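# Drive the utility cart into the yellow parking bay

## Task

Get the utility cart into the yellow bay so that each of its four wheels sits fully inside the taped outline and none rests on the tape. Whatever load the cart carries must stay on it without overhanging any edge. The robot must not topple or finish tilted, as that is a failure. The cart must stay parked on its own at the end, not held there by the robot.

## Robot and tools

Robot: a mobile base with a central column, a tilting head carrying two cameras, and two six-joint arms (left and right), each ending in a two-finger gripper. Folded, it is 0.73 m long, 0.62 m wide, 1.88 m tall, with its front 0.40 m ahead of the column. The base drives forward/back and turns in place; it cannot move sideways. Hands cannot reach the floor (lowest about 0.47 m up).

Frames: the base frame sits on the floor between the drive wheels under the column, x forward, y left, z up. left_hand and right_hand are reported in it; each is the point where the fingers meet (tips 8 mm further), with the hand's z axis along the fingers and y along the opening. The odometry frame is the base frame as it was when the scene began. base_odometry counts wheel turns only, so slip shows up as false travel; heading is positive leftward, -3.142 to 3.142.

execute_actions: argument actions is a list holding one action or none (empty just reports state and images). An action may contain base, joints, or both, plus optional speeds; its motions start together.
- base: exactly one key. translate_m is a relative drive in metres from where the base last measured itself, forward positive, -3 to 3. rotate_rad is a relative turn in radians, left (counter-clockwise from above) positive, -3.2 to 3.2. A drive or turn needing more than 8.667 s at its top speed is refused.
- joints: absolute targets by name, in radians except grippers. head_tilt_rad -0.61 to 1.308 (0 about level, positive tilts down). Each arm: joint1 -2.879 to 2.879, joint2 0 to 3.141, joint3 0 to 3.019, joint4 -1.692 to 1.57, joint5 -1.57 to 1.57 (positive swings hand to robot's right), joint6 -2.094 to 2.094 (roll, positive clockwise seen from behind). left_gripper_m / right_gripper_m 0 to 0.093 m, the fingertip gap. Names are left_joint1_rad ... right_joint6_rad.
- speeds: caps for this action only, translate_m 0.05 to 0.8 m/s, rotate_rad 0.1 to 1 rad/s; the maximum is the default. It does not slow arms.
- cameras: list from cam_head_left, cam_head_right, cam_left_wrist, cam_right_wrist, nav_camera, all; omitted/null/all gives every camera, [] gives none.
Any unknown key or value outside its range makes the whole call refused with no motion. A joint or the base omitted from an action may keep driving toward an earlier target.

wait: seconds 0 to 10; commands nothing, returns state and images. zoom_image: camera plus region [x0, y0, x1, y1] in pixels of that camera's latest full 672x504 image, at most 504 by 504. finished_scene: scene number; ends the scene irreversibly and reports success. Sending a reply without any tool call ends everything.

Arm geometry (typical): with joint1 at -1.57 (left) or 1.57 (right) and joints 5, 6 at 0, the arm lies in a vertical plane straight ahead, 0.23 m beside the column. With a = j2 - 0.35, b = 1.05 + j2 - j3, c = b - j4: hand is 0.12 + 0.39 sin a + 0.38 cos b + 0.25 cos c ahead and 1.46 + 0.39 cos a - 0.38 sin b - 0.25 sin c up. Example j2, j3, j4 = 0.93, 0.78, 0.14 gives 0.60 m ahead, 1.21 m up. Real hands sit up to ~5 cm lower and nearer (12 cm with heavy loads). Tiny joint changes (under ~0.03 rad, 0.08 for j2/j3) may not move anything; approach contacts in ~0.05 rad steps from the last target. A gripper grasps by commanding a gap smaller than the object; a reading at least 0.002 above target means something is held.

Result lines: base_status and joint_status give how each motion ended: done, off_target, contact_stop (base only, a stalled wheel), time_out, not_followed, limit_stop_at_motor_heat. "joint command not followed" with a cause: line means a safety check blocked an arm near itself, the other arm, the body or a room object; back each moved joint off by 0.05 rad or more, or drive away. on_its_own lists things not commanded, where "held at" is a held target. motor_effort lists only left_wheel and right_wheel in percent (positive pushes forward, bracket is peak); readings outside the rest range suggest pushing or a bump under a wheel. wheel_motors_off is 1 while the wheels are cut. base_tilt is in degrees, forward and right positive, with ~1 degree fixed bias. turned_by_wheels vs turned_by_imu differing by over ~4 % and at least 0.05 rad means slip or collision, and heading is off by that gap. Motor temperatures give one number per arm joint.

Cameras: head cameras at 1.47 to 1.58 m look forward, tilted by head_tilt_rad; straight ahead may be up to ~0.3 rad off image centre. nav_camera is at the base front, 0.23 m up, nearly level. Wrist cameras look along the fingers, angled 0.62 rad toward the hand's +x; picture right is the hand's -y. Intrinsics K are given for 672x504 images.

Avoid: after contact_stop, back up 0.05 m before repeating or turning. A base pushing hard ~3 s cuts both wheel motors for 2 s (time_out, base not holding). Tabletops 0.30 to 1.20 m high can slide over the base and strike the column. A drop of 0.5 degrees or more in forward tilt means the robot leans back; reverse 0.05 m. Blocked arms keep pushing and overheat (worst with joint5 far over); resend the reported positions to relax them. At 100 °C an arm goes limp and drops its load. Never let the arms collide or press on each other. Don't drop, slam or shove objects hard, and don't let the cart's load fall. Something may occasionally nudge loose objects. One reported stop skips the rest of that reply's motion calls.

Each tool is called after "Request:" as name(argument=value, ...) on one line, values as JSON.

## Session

Request:
execute_actions(actions=[])

Scene clock: 0.00 s.
Motor temperatures (°C, as the motors report them): left_arm=[23 23 22 24 22 22] | right_arm=[24 21 22 21 21 23]
base_odometry: x=+0.000 y=+0.000 heading=+0.000 (m, m, rad; odometry frame)
turned_by_wheels: +0.000 (rad since the last result)
turned_by_imu: +0.000 (rad since the last result)
base_tilt: forward=-0.1 right=+0.0 (deg)
base_status: not commanded
joint_positions: head_tilt_rad=+0.866 left_joint1_rad=-1.574 left_joint2_rad=+0.862 left_joint3_rad=+0.401 left_joint4_rad=-0.911 left_joint5_rad=+0.045 left_joint6_rad=-0.085 left_gripper_m=+0.095 right_joint1_rad=+1.547 right_joint2_rad=+0.897 right_joint3_rad=+0.418 right_joint4_rad=-0.904 right_joint5_rad=-0.022 right_joint6_rad=-0.077 right_gripper_m=+0.095
joint_status: not commanded
wheel_motors_off: 0
motor_effort: left_wheel=+5 right_wheel=+2 (%)
left_hand: x=+0.1533 y=+0.2162 z=+1.2474 quat_wxyz=(+0.412, +0.047, -0.910, +0.004) (m; base frame)
right_hand: x=+0.1563 y=-0.2271 z=+1.2422 quat_wxyz=(+0.416, +0.021, -0.909, -0.019) (m; base frame)
pictures: cam_head_left, cam_head_right, cam_left_wrist, cam_right_wrist, nav_camera
Images, in order (width x height): cam_head_left 672x504, cam_head_right 672x504, cam_left_wrist 672x504, cam_right_wrist 672x504, nav_camera 672x504.

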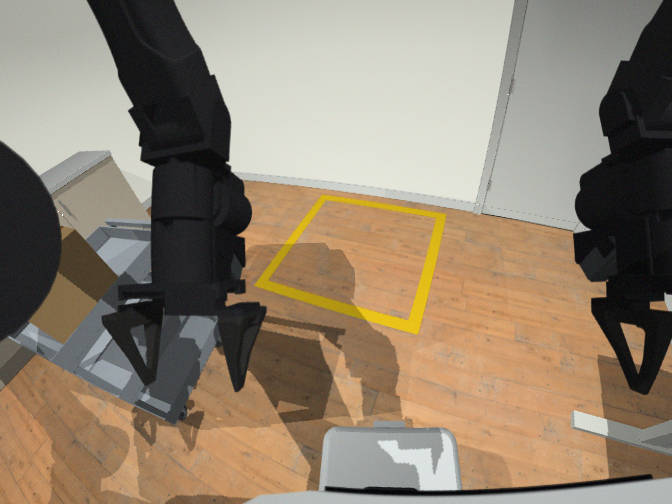

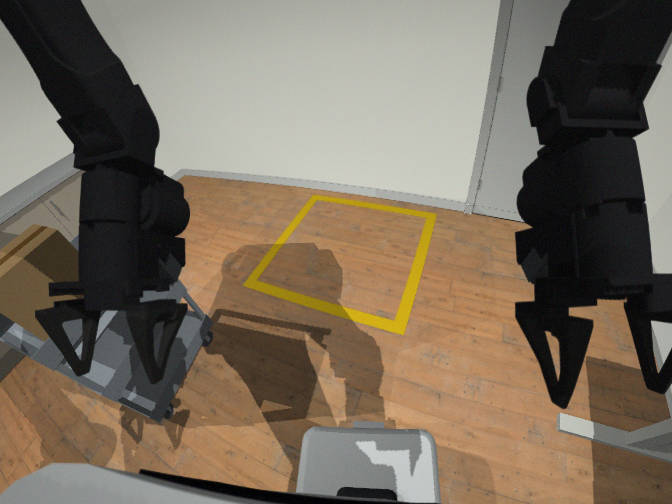

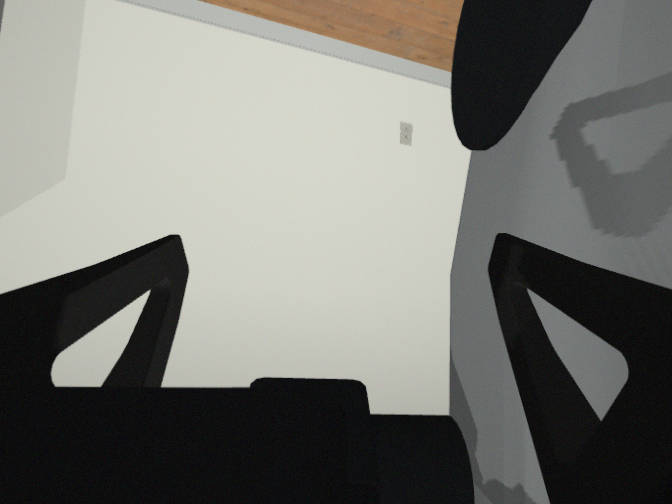

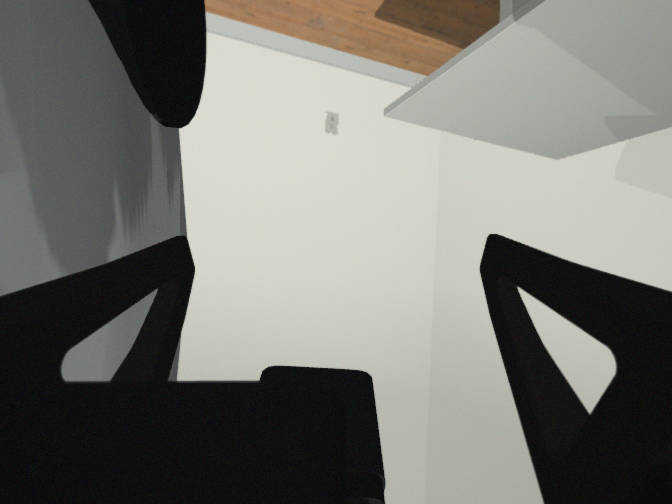

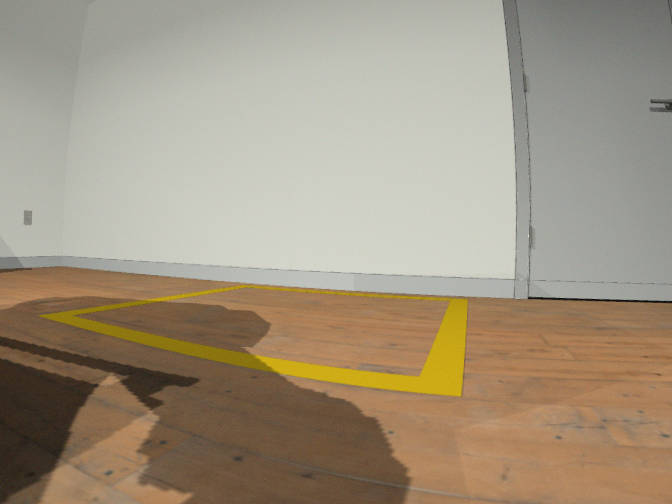

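Request:
zoom_image(camera="nav_camera", region=[0, 230, 504, 420])

Request:
zoom_image(camera="cam_head_left", region=[0, 140, 300, 440])

Request:
zoom_image(camera="cam_head_right", region=[0, 160, 300, 460])

Region (0, 230, 504, 420) of nav_camera's 672x504 image, scaled by 1.000; it fills the top 190 rows of this view, and the rest is white.

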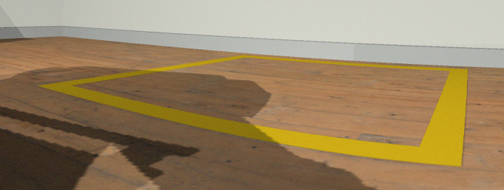

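Region (0, 140, 300, 440) of cam_head_left's 672x504 image, scaled by 1.680, with more detail than that image has.

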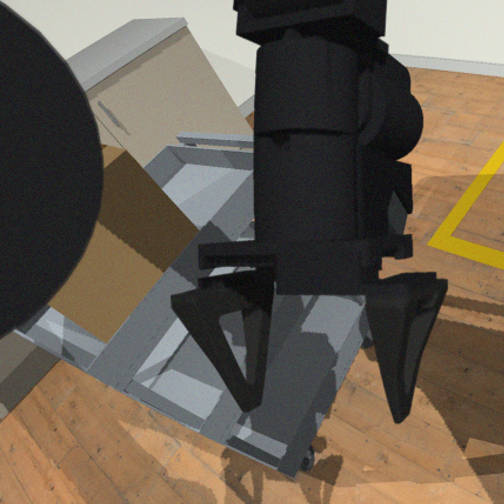

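Region (0, 160, 300, 460) of cam_head_right's 672x504 image, scaled by 1.680, with more detail than that image has.

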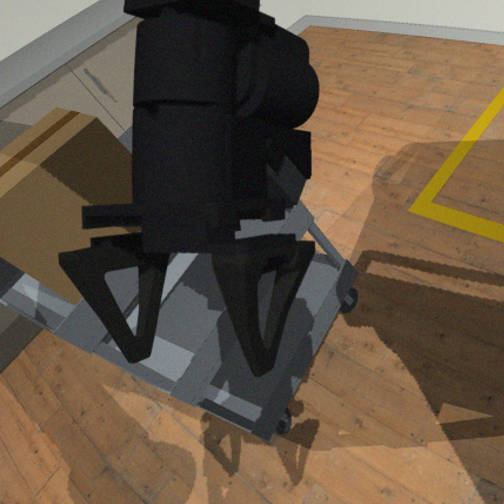

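Request:
execute_actions(actions=[{"base": {"rotate_rad": 0.95}, "joints": {"left_joint1_rad": -1.57, "left_joint2_rad": 1.48, "left_joint3_rad": 0.80, "left_joint4_rad": 0.15, "left_joint5_rad": 0, "left_joint6_rad": 0, "right_joint1_rad": 1.57, "right_joint2_rad": 1.48, "right_joint3_rad": 0.80, "right_joint4_rad": 0.15, "right_joint5_rad": 0, "right_joint6_rad": 0}}], cameras=["cam_head_left", "cam_head_right", "nav_camera"])

Scene clock: 4.40 s.
Motor temperatures (°C, as the motors report them): left_arm=[23 24 22 24 22 22] | right_arm=[24 21 22 21 21 23]
base_odometry: x=+0.000 y=+0.000 heading=+0.950 (m, m, rad; odometry frame)
turned_by_wheels: +0.950 (rad since the last result)
turned_by_imu: +0.935 (rad since the last result)
base_tilt: forward=-0.1 right=+0.0 (deg)
base_status: done
joint_positions: head_tilt_rad=+0.866 left_joint1_rad=-1.574 left_joint2_rad=+1.481 left_joint3_rad=+0.809 left_joint4_rad=+0.139 left_joint5_rad=+0.004 left_joint6_rad=-0.006 left_gripper_m=+0.095 right_joint1_rad=+1.565 right_joint2_rad=+1.484 right_joint3_rad=+0.804 right_joint4_rad=+0.141 right_joint5_rad=-0.001 right_joint6_rad=-0.011 right_gripper_m=+0.095
joint_status: all done
wheel_motors_off: 0
motor_effort: left_wheel=-1(39) right_wheel=+0(36) (%)
left_hand: x=+0.4137 y=+0.2222 z=+0.9950 quat_wxyz=(+0.005, +0.003, -1.000, +0.003) (m; base frame)
right_hand: x=+0.4095 y=-0.2283 z=+0.9944 quat_wxyz=(+0.008, +0.004, -1.000, +0.002) (m; base frame)
pictures: cam_head_left, cam_head_right, nav_camera
Images, in order (width x height): cam_head_left 672x504, cam_head_right 672x504, nav_camera 672x504.

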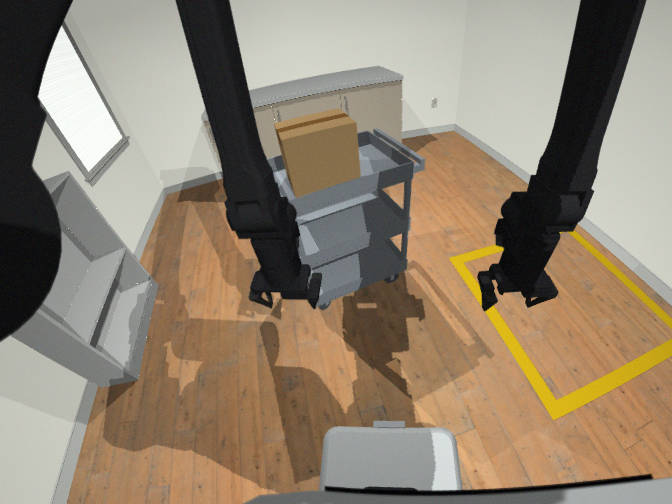

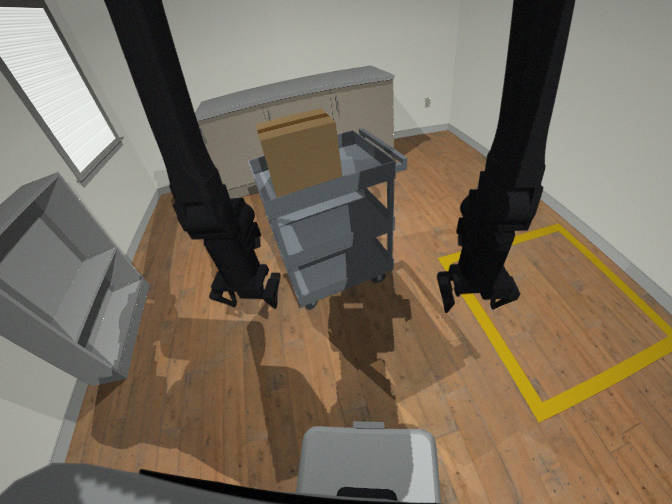

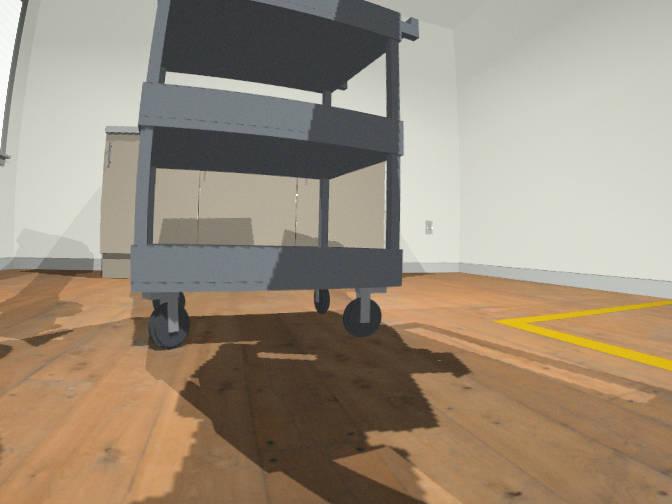

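Request:
zoom_image(camera="cam_head_right", region=[230, 90, 430, 330])

Request:
zoom_image(camera="cam_head_left", region=[250, 90, 450, 250])

Request:
zoom_image(camera="nav_camera", region=[110, 140, 430, 370])

Region (230, 90, 430, 330) of cam_head_right's 672x504 image, scaled by 2.100, with more detail than that image has.

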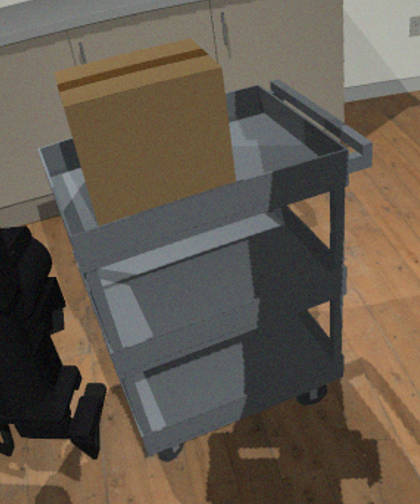

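Region (250, 90, 450, 250) of cam_head_left's 672x504 image, scaled by 2.520, with more detail than that image has; it fills the top 403 rows of this view, and the rest is white.

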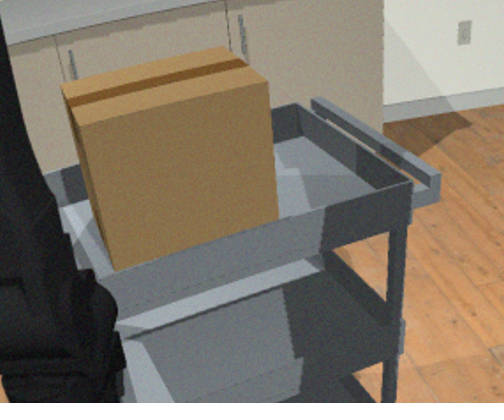

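Region (110, 140, 430, 370) of nav_camera's 672x504 image, scaled by 1.575, with more detail than that image has; it fills the top 362 rows of this view, and the rest is white.

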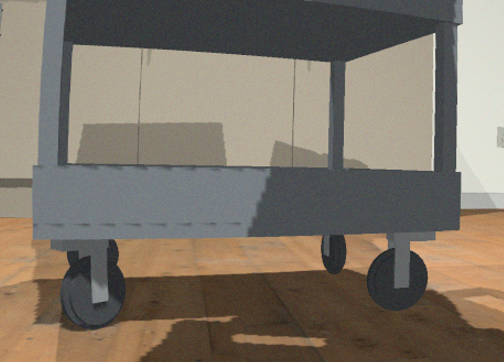

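Request:
execute_actions(actions=[{"base": {"translate_m": 0.635}, "joints": {"head_tilt_rad": 1.1, "left_joint1_rad": -1.44, "left_joint2_rad": 1.695, "left_joint3_rad": 0.916, "left_joint4_rad": 0.26, "left_joint5_rad": 0.11, "left_joint6_rad": -1.94, "left_gripper_m": 0.075, "right_joint1_rad": 1.758, "right_joint2_rad": 1.71, "right_joint3_rad": 1.445, "right_joint4_rad": -0.245, "right_joint5_rad": 0.16, "right_joint6_rad": 1.23, "right_gripper_m": 0.075}}])

Scene clock: 11.33 s.
Motor temperatures (°C, as the motors report them): left_arm=[23 24 22 24 22 22] | right_arm=[24 22 22 21 21 23]
base_odometry: x=+0.369 y=+0.517 heading=+0.950 (m, m, rad; odometry frame)
turned_by_wheels: +0.000 (rad since the last result)
turned_by_imu: +0.002 (rad since the last result)
base_tilt: forward=-0.2 right=-0.2 (deg)
base_status: done
joint_positions: head_tilt_rad=+1.099 left_joint1_rad=-1.427 left_joint2_rad=+1.705 left_joint3_rad=+0.917 left_joint4_rad=+0.255 left_joint5_rad=+0.105 left_joint6_rad=-1.933 left_gripper_m=+0.075 right_joint1_rad=+1.765 right_joint2_rad=+1.699 right_joint3_rad=+1.447 right_joint4_rad=-0.236 right_joint5_rad=+0.158 right_joint6_rad=+1.217 right_gripper_m=+0.075
joint_status: all done
wheel_motors_off: 0
motor_effort: left_wheel=-2(76) right_wheel=+0(48) (%)
left_hand: x=+0.3961 y=+0.2954 z=+0.9269 quat_wxyz=(-0.006, +0.843, -0.538, -0.008) (m; base frame)
right_hand: x=+0.6064 y=-0.1123 z=+0.9350 quat_wxyz=(-0.014, -0.533, -0.846, -0.017) (m; base frame)
pictures: cam_head_left, cam_head_right, cam_left_wrist, cam_right_wrist, nav_camera
Images, in order (width x height): cam_head_left 672x504, cam_head_right 672x504, cam_left_wrist 672x504, cam_right_wrist 672x504, nav_camera 672x504.

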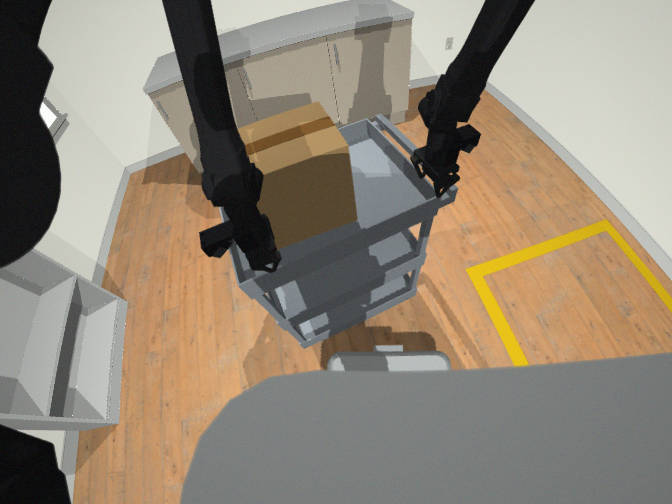

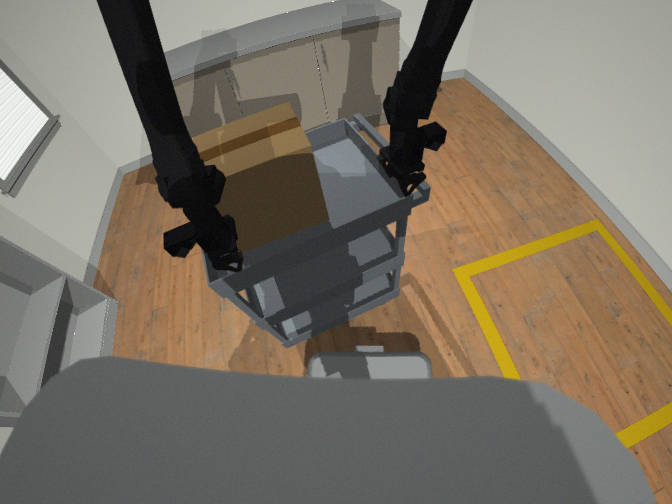

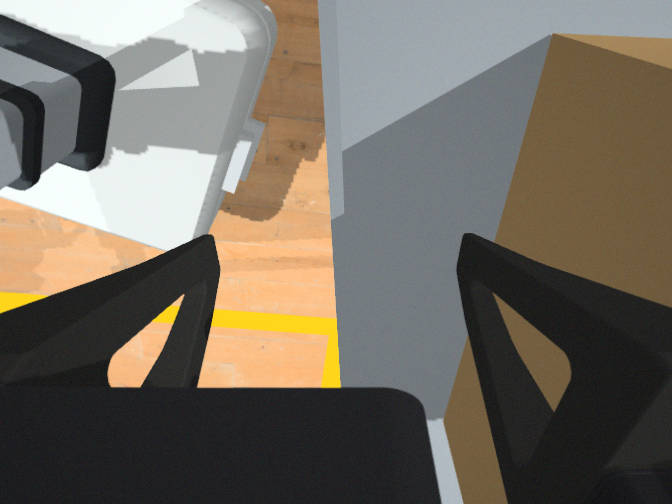

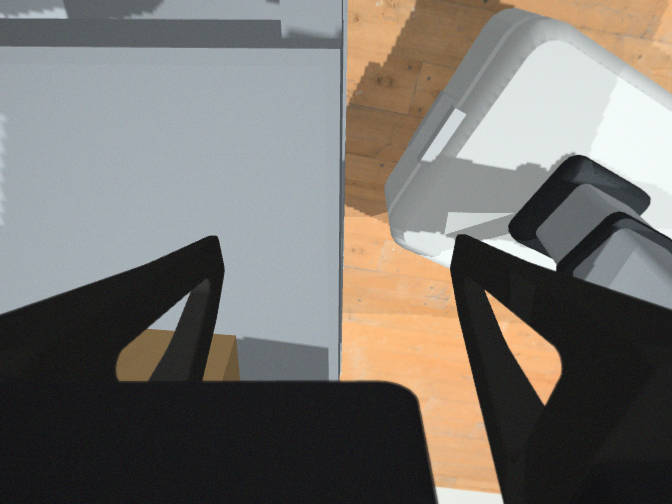

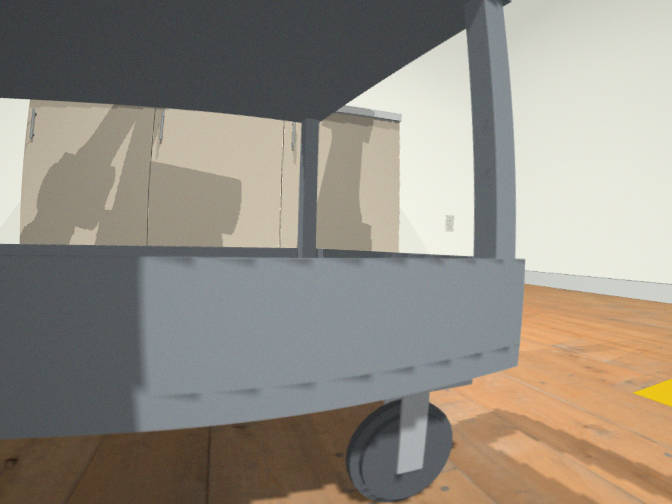

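Request:
execute_actions(actions=[])

Scene clock: 11.70 s.
Motor temperatures (°C, as the motors report them): left_arm=[23 24 22 24 22 22] | right_arm=[24 22 22 21 21 23]
base_odometry: x=+0.369 y=+0.517 heading=+0.950 (m, m, rad; odometry frame)
turned_by_wheels: +0.000 (rad since the last result)
turned_by_imu: +0.000 (rad since the last result)
base_tilt: forward=-0.1 right=+0.1 (deg)
base_status: done
joint_positions: head_tilt_rad=+1.099 left_joint1_rad=-1.427 left_joint2_rad=+1.705 left_joint3_rad=+0.917 left_joint4_rad=+0.255 left_joint5_rad=+0.105 left_joint6_rad=-1.933 left_gripper_m=+0.075 right_joint1_rad=+1.765 right_joint2_rad=+1.699 right_joint3_rad=+1.447 right_joint4_rad=-0.236 right_joint5_rad=+0.158 right_joint6_rad=+1.217 right_gripper_m=+0.075
joint_status: all done
wheel_motors_off: 0
motor_effort: left_wheel=+0(76) right_wheel=-1(48) (%)
left_hand: x=+0.3961 y=+0.2954 z=+0.9269 quat_wxyz=(-0.006, +0.843, -0.538, -0.008) (m; base frame)
right_hand: x=+0.6064 y=-0.1123 z=+0.9350 quat_wxyz=(-0.014, -0.533, -0.846, -0.017) (m; base frame)
pictures: cam_head_left, cam_head_right, cam_left_wrist, cam_right_wrist, nav_camera
Images, in order (width x height): cam_head_left 672x504, cam_head_right 672x504, cam_left_wrist 672x504, cam_right_wrist 672x504, nav_camera 672x504.

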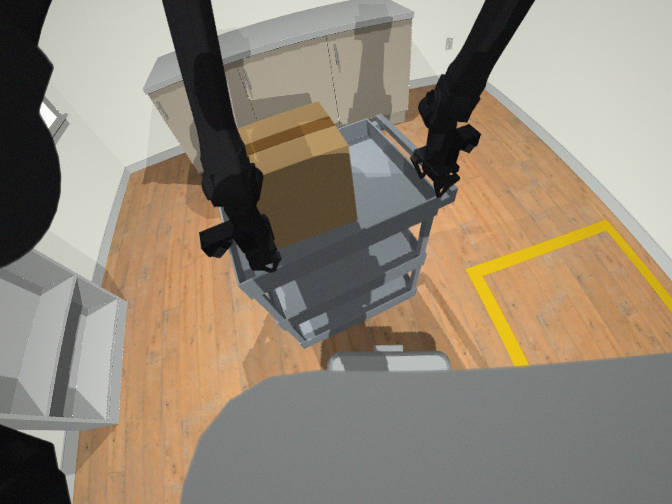

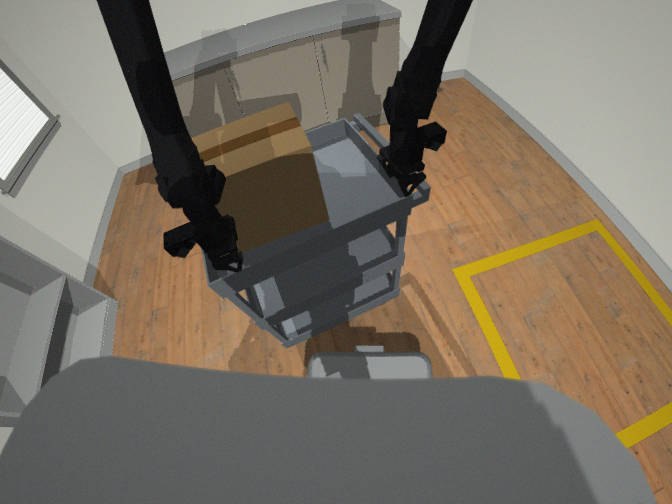

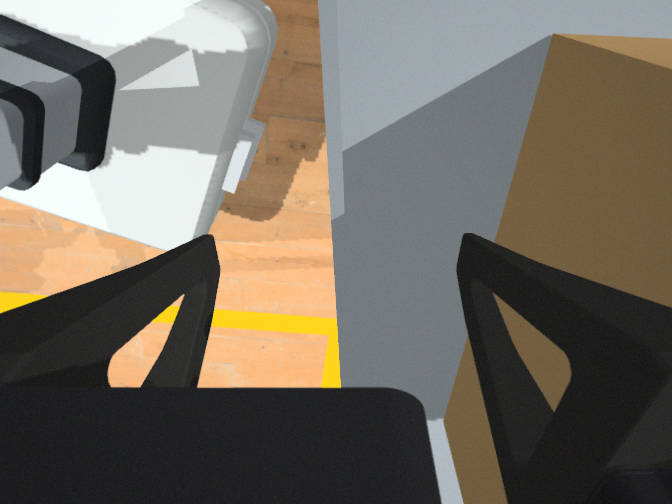

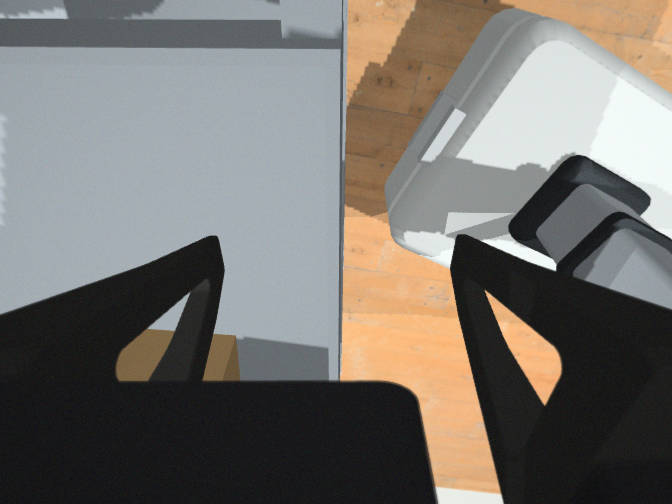

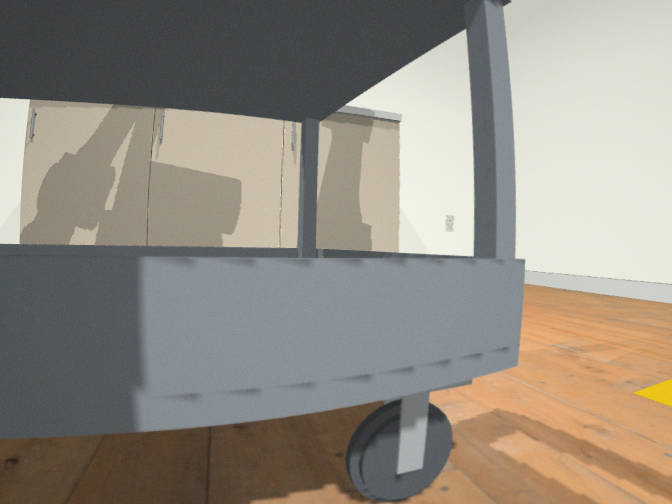

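Request:
execute_actions(actions=[{"joints": {"left_joint2_rad": 1.94, "left_joint3_rad": 1.125, "left_joint4_rad": 0.295, "left_gripper_m": 0.055, "right_joint2_rad": 1.96, "right_joint3_rad": 1.665, "right_joint4_rad": -0.22, "right_gripper_m": 0.055}}], cameras=["cam_head_left", "cam_left_wrist", "cam_right_wrist"])

Scene clock: 13.27 s.
Motor temperatures (°C, as the motors report them): left_arm=[23 24 22 24 22 22] | right_arm=[24 22 23 21 21 23]
base_odometry: x=+0.369 y=+0.517 heading=+0.950 (m, m, rad; odometry frame)
turned_by_wheels: +0.000 (rad since the last result)
turned_by_imu: +0.000 (rad since the last result)
base_tilt: forward=-0.2 right=+0.1 (deg)
base_status: not commanded
joint_positions: head_tilt_rad=+1.099 left_joint1_rad=-1.426 left_joint2_rad=+1.903 left_joint3_rad=+1.141 left_joint4_rad=+0.302 left_joint5_rad=+0.104 left_joint6_rad=-1.939 left_gripper_m=+0.055 right_joint1_rad=+1.765 right_joint2_rad=+1.973 right_joint3_rad=+1.656 right_joint4_rad=-0.224 right_joint5_rad=+0.158 right_joint6_rad=+1.219 right_gripper_m=+0.055
joint_status: all done
wheel_motors_off: 0
motor_effort: left_wheel=+1(0) right_wheel=-3(3) (%)
left_hand: x=+0.4320 y=+0.3086 z=+0.8501 quat_wxyz=(-0.029, +0.842, -0.538, +0.021) (m; base frame)
right_hand: x=+0.5767 y=-0.0968 z=+0.8254 quat_wxyz=(+0.007, -0.531, -0.847, -0.001) (m; base frame)
pictures: cam_head_left, cam_left_wrist, cam_right_wrist
Images, in order (width x height): cam_head_left 672x504, cam_left_wrist 672x504, cam_right_wrist 672x504.

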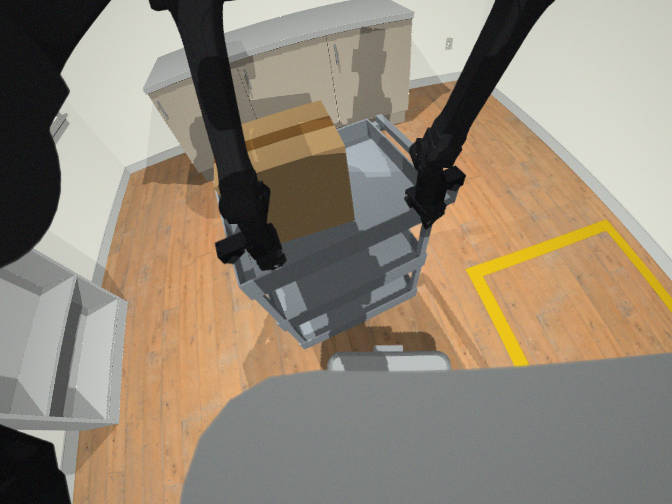

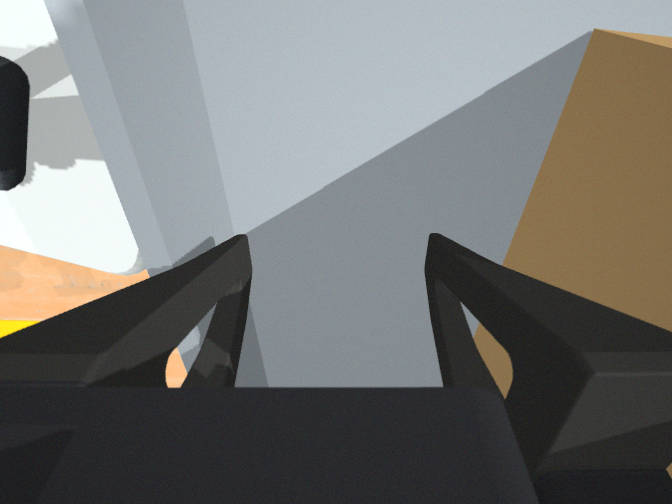

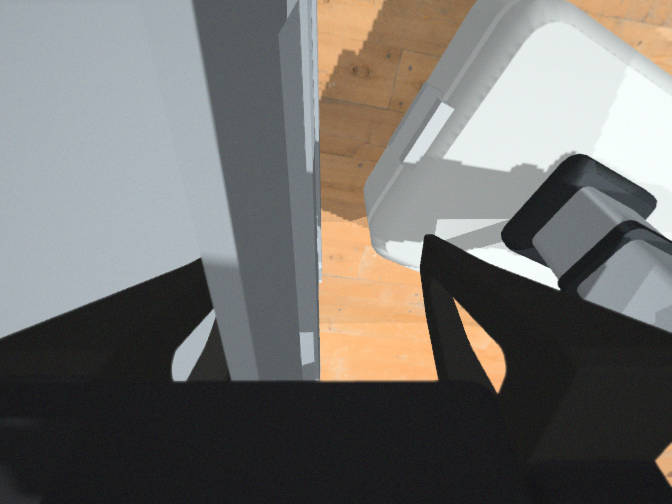

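Request:
execute_actions(actions=[{"joints": {"left_joint2_rad": 1.765, "left_joint3_rad": 0.965, "left_joint4_rad": 0.28, "right_joint3_rad": 1.69, "right_gripper_m": 0.0}}], cameras=["cam_head_left", "cam_left_wrist", "cam_right_wrist"])

Scene clock: 14.90 s.
Motor temperatures (°C, as the motors report them): left_arm=[23 24 22 24 22 22] | right_arm=[24 22 23 21 21 23]
base_odometry: x=+0.369 y=+0.517 heading=+0.950 (m, m, rad; odometry frame)
turned_by_wheels: +0.000 (rad since the last result)
turned_by_imu: +0.000 (rad since the last result)
base_tilt: forward=-0.1 right=+0.2 (deg)
base_status: not commanded
joint_positions: head_tilt_rad=+1.099 left_joint1_rad=-1.426 left_joint2_rad=+1.761 left_joint3_rad=+0.970 left_joint4_rad=+0.293 left_joint5_rad=+0.105 left_joint6_rad=-1.939 left_gripper_m=+0.055 right_joint1_rad=+1.766 right_joint2_rad=+1.968 right_joint3_rad=+1.685 right_joint4_rad=-0.223 right_joint5_rad=+0.155 right_joint6_rad=+1.220 right_gripper_m=+0.006
joint_status: right_gripper_m off_target (ended at +0.006, target +0.000); the others done
wheel_motors_off: 0
motor_effort: left_wheel=+0(2) right_wheel=-2(4) (%)
left_hand: x=+0.4072 y=+0.2993 z=+0.9062 quat_wxyz=(-0.017, +0.844, -0.537, +0.006) (m; base frame)
right_hand: x=+0.5984 y=-0.0942 z=+0.8305 quat_wxyz=(-0.006, -0.534, -0.846, -0.013) (m; base frame)
pictures: cam_head_left, cam_left_wrist, cam_right_wrist
Images, in order (width x height): cam_head_left 672x504, cam_left_wrist 672x504, cam_right_wrist 672x504.

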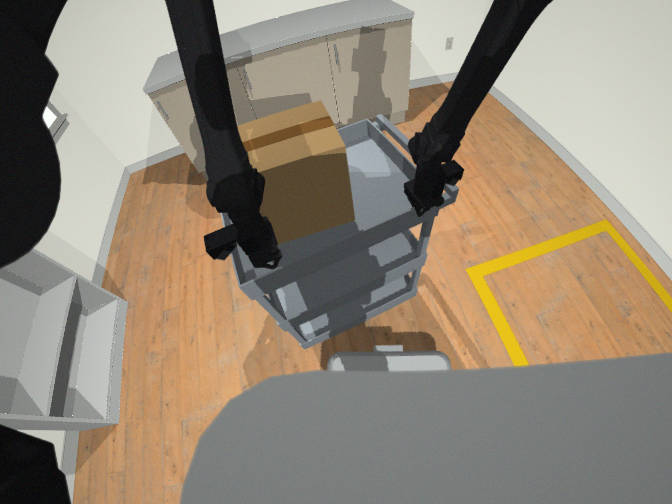

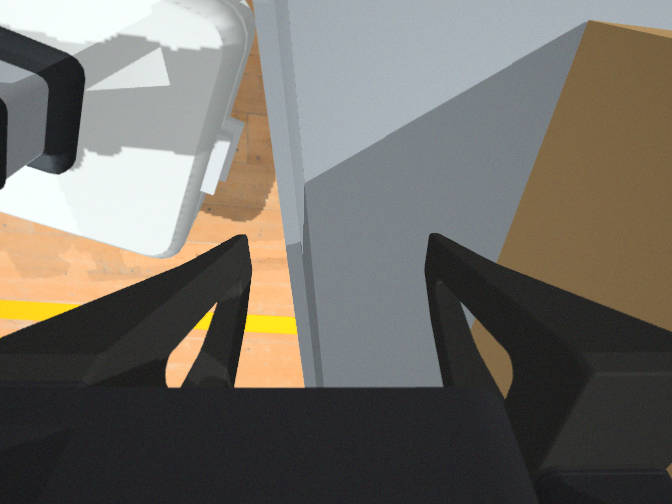

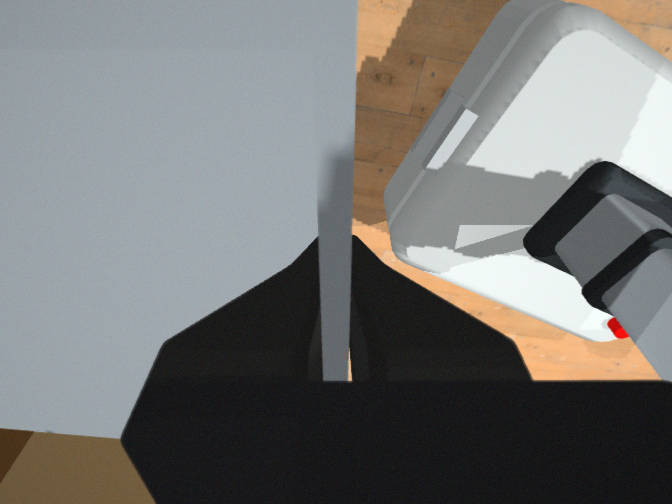

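Request:
execute_actions(actions=[{"joints": {"left_joint2_rad": 1.86, "left_joint3_rad": 1.01, "left_gripper_m": 0.09}}], cameras=["cam_left_wrist"])

Scene clock: 16.07 s.
Motor temperatures (°C, as the motors report them): left_arm=[23 24 22 24 22 22] | right_arm=[24 22 23 21 21 23]
base_odometry: x=+0.369 y=+0.517 heading=+0.950 (m, m, rad; odometry frame)
turned_by_wheels: +0.000 (rad since the last result)
turned_by_imu: +0.000 (rad since the last result)
base_tilt: forward=-0.1 right=+0.1 (deg)
base_status: not commanded
joint_positions: head_tilt_rad=+1.099 left_joint1_rad=-1.426 left_joint2_rad=+1.856 left_joint3_rad=+1.017 left_joint4_rad=+0.290 left_joint5_rad=+0.105 left_joint6_rad=-1.939 left_gripper_m=+0.090 right_joint1_rad=+1.766 right_joint2_rad=+1.968 right_joint3_rad=+1.685 right_joint4_rad=-0.223 right_joint5_rad=+0.155 right_joint6_rad=+1.220 right_gripper_m=+0.006
joint_status: all done
wheel_motors_off: 0
motor_effort: left_wheel=+2(2) right_wheel=-2(5) (%)
left_hand: x=+0.3810 y=+0.3013 z=+0.8751 quat_wxyz=(-0.002, +0.845, -0.534, -0.014) (m; base frame)
right_hand: x=+0.5984 y=-0.0942 z=+0.8305 quat_wxyz=(-0.006, -0.534, -0.846, -0.013) (m; base frame)
pictures: cam_left_wrist
Images, in order (width x height): cam_left_wrist 672x504.

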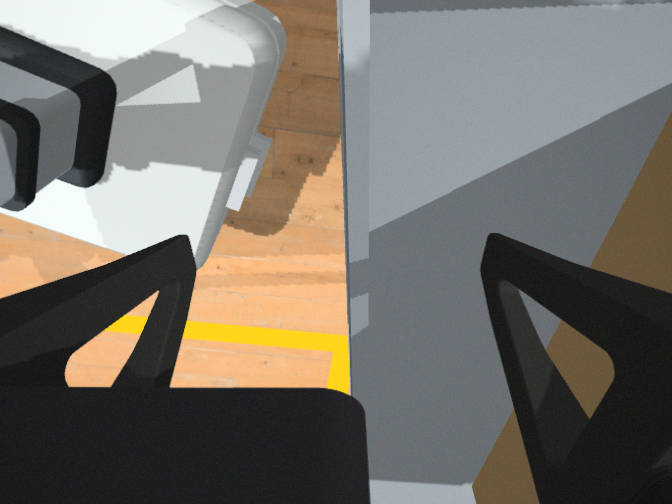

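Request:
execute_actions(actions=[{"joints": {"left_joint2_rad": 1.965, "left_joint3_rad": 1.115, "left_joint4_rad": 0.325, "left_gripper_m": 0.045}}], cameras=["cam_left_wrist", "cam_head_right"])

Scene clock: 17.00 s.
Motor temperatures (°C, as the motors report them): left_arm=[23 24 22 24 22 22] | right_arm=[24 22 23 21 21 23]
base_odometry: x=+0.369 y=+0.517 heading=+0.950 (m, m, rad; odometry frame)
turned_by_wheels: +0.000 (rad since the last result)
turned_by_imu: +0.000 (rad since the last result)
base_tilt: forward=-0.2 right=+0.0 (deg)
base_status: not commanded
joint_positions: head_tilt_rad=+1.099 left_joint1_rad=-1.426 left_joint2_rad=+1.955 left_joint3_rad=+1.119 left_joint4_rad=+0.315 left_joint5_rad=+0.105 left_joint6_rad=-1.939 left_gripper_m=+0.045 right_joint1_rad=+1.766 right_joint2_rad=+1.968 right_joint3_rad=+1.685 right_joint4_rad=-0.223 right_joint5_rad=+0.155 right_joint6_rad=+1.220 right_gripper_m=+0.006
joint_status: all done
wheel_motors_off: 0
motor_effort: left_wheel=+2(2) right_wheel=-3(3) (%)
left_hand: x=+0.3892 y=+0.3067 z=+0.8370 quat_wxyz=(-0.010, +0.844, -0.536, -0.003) (m; base frame)
right_hand: x=+0.5984 y=-0.0942 z=+0.8305 quat_wxyz=(-0.006, -0.534, -0.846, -0.013) (m; base frame)
pictures: cam_head_right, cam_left_wrist
Images, in order (width x height): cam_head_right 672x504, cam_left_wrist 672x504.

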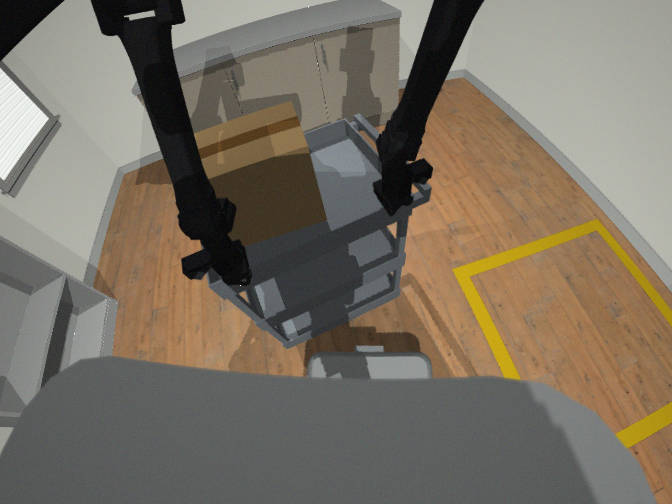

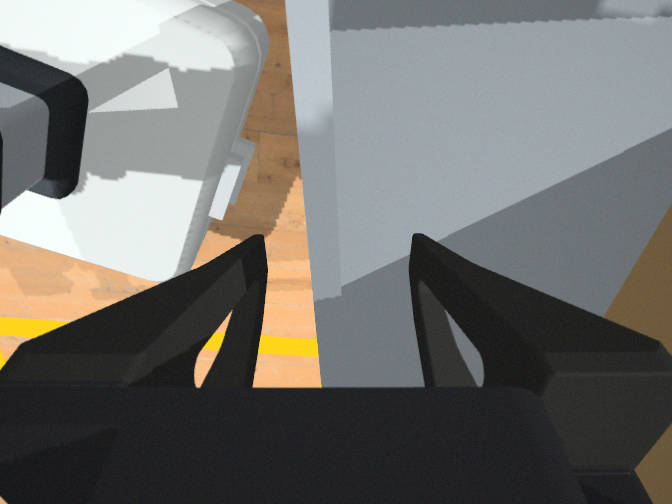

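Request:
execute_actions(actions=[{"joints": {"left_gripper_m": 0.0}}], cameras=["cam_left_wrist"])

Request:
execute_actions(actions=[{"base": {"rotate_rad": -1.45}, "speeds": {"rotate_rad": 0.35}}])

Scene clock: 17.83 s.
Motor temperatures (°C, as the motors report them): left_arm=[23 24 22 24 22 22] | right_arm=[24 22 23 21 21 23]
base_odometry: x=+0.369 y=+0.517 heading=+0.950 (m, m, rad; odometry frame)
turned_by_wheels: +0.000 (rad since the last result)
turned_by_imu: +0.000 (rad since the last result)
base_tilt: forward=-0.1 right=+0.1 (deg)
base_status: not commanded
joint_positions: head_tilt_rad=+1.099 left_joint1_rad=-1.427 left_joint2_rad=+1.956 left_joint3_rad=+1.117 left_joint4_rad=+0.315 left_joint5_rad=+0.110 left_joint6_rad=-1.966 left_gripper_m=+0.006 right_joint1_rad=+1.766 right_joint2_rad=+1.968 right_joint3_rad=+1.685 right_joint4_rad=-0.223 right_joint5_rad=+0.155 right_joint6_rad=+1.221 right_gripper_m=+0.006
joint_status: left_gripper_m off_target (ended at +0.006, target +0.000)
wheel_motors_off: 0
motor_effort: left_wheel=+1(2) right_wheel=-3(3) (%)
left_hand: x=+0.3873 y=+0.3055 z=+0.8369 quat_wxyz=(-0.007, +0.851, -0.524, -0.003) (m; base frame)
right_hand: x=+0.5984 y=-0.0942 z=+0.8305 quat_wxyz=(-0.006, -0.534, -0.845, -0.013) (m; base frame)
pictures: cam_left_wrist
Images, in order (width x height): cam_left_wrist 672x504.

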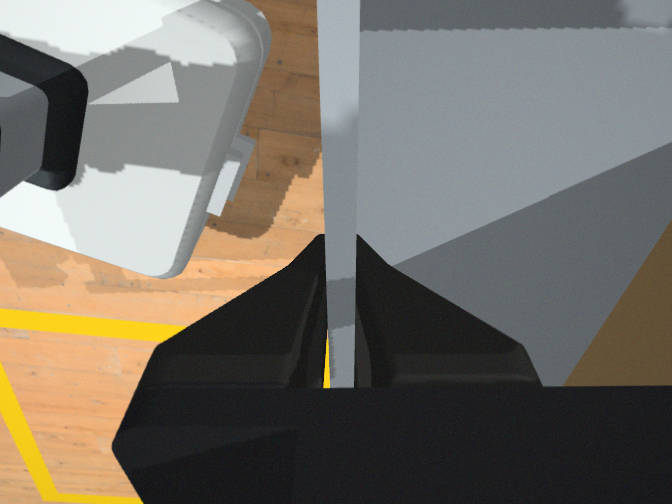

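Scene clock: 22.77 s.
Motor temperatures (°C, as the motors report them): left_arm=[23 24 22 24 22 22] | right_arm=[24 23 23 21 22 23]
base_odometry: x=+0.369 y=+0.517 heading=-0.500 (m, m, rad; odometry frame)
turned_by_wheels: -1.450 (rad since the last result)
turned_by_imu: -1.413 (rad since the last result)
base_tilt: forward=-0.2 right=+0.1 (deg)
base_status: done
joint_positions: head_tilt_rad=+1.099 left_joint1_rad=-1.441 left_joint2_rad=+1.950 left_joint3_rad=+1.127 left_joint4_rad=+0.313 left_joint5_rad=+0.107 left_joint6_rad=-1.966 left_gripper_m=+0.006 right_joint1_rad=+1.752 right_joint2_rad=+1.966 right_joint3_rad=+1.692 right_joint4_rad=-0.223 right_joint5_rad=+0.158 right_joint6_rad=+1.227 right_gripper_m=+0.006
joint_status: not commanded
wheel_motors_off: 0
motor_effort: left_wheel=+0(53) right_wheel=-1(50) (%)
left_hand: x=+0.3973 y=+0.2971 z=+0.8365 quat_wxyz=(-0.007, +0.849, -0.528, +0.005) (m; base frame)
right_hand: x=+0.6043 y=-0.1055 z=+0.8306 quat_wxyz=(-0.013, -0.540, -0.842, -0.009) (m; base frame)
pictures: cam_head_left, cam_head_right, cam_left_wrist, cam_right_wrist, nav_camera
Images, in order (width x height): cam_head_left 672x504, cam_head_right 672x504, cam_left_wrist 672x504, cam_right_wrist 672x504, nav_camera 672x504.

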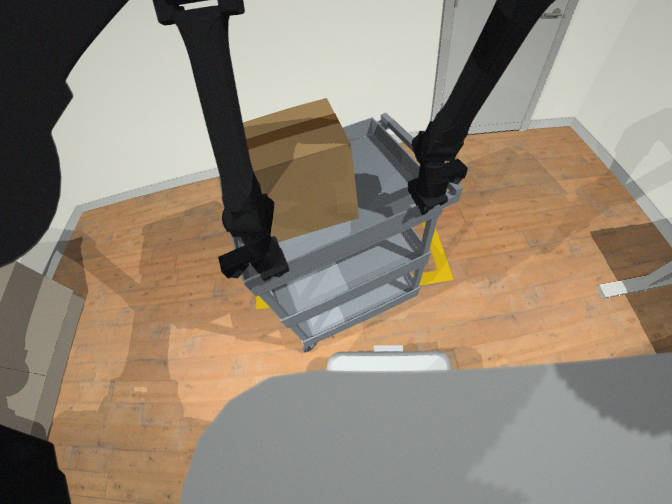

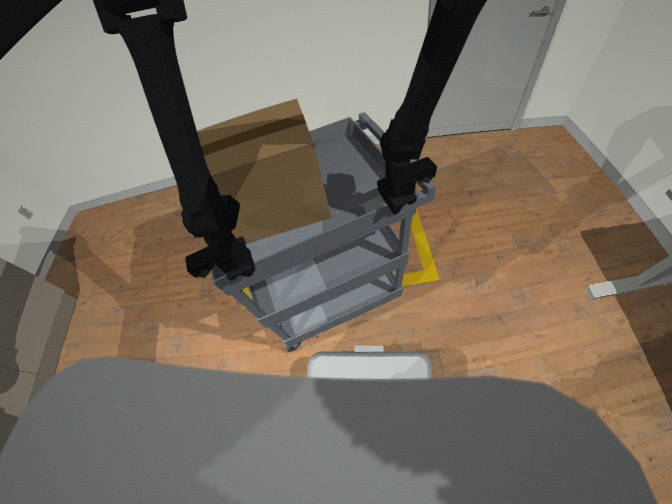

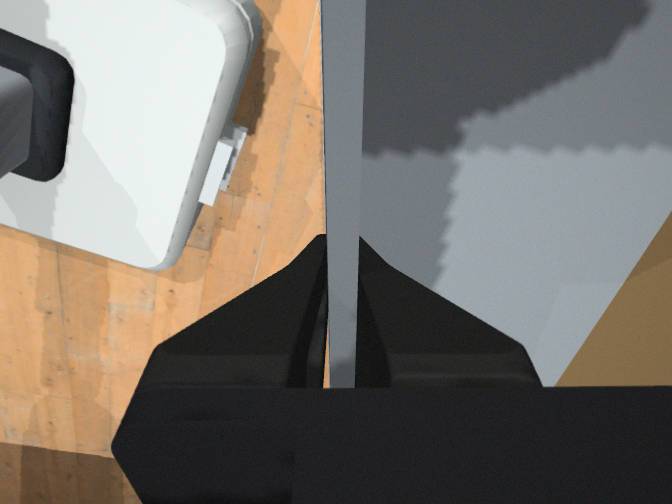

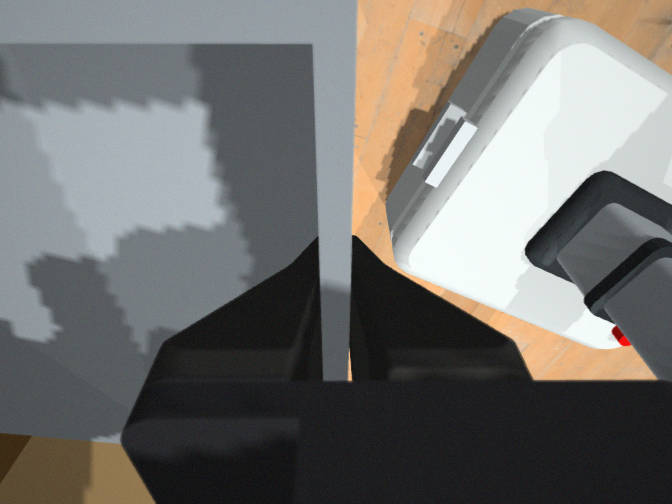

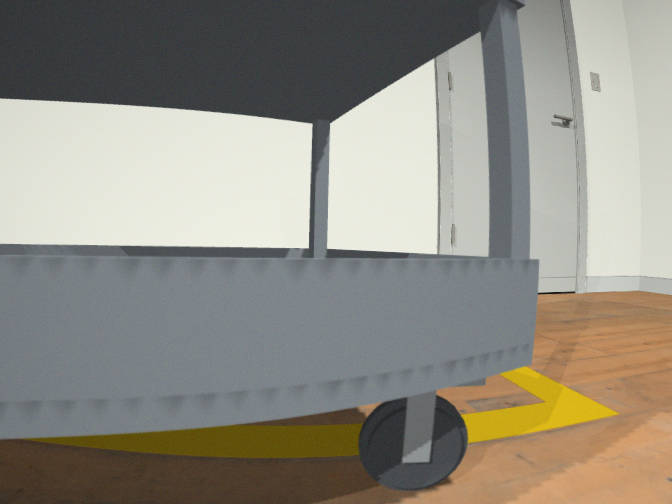

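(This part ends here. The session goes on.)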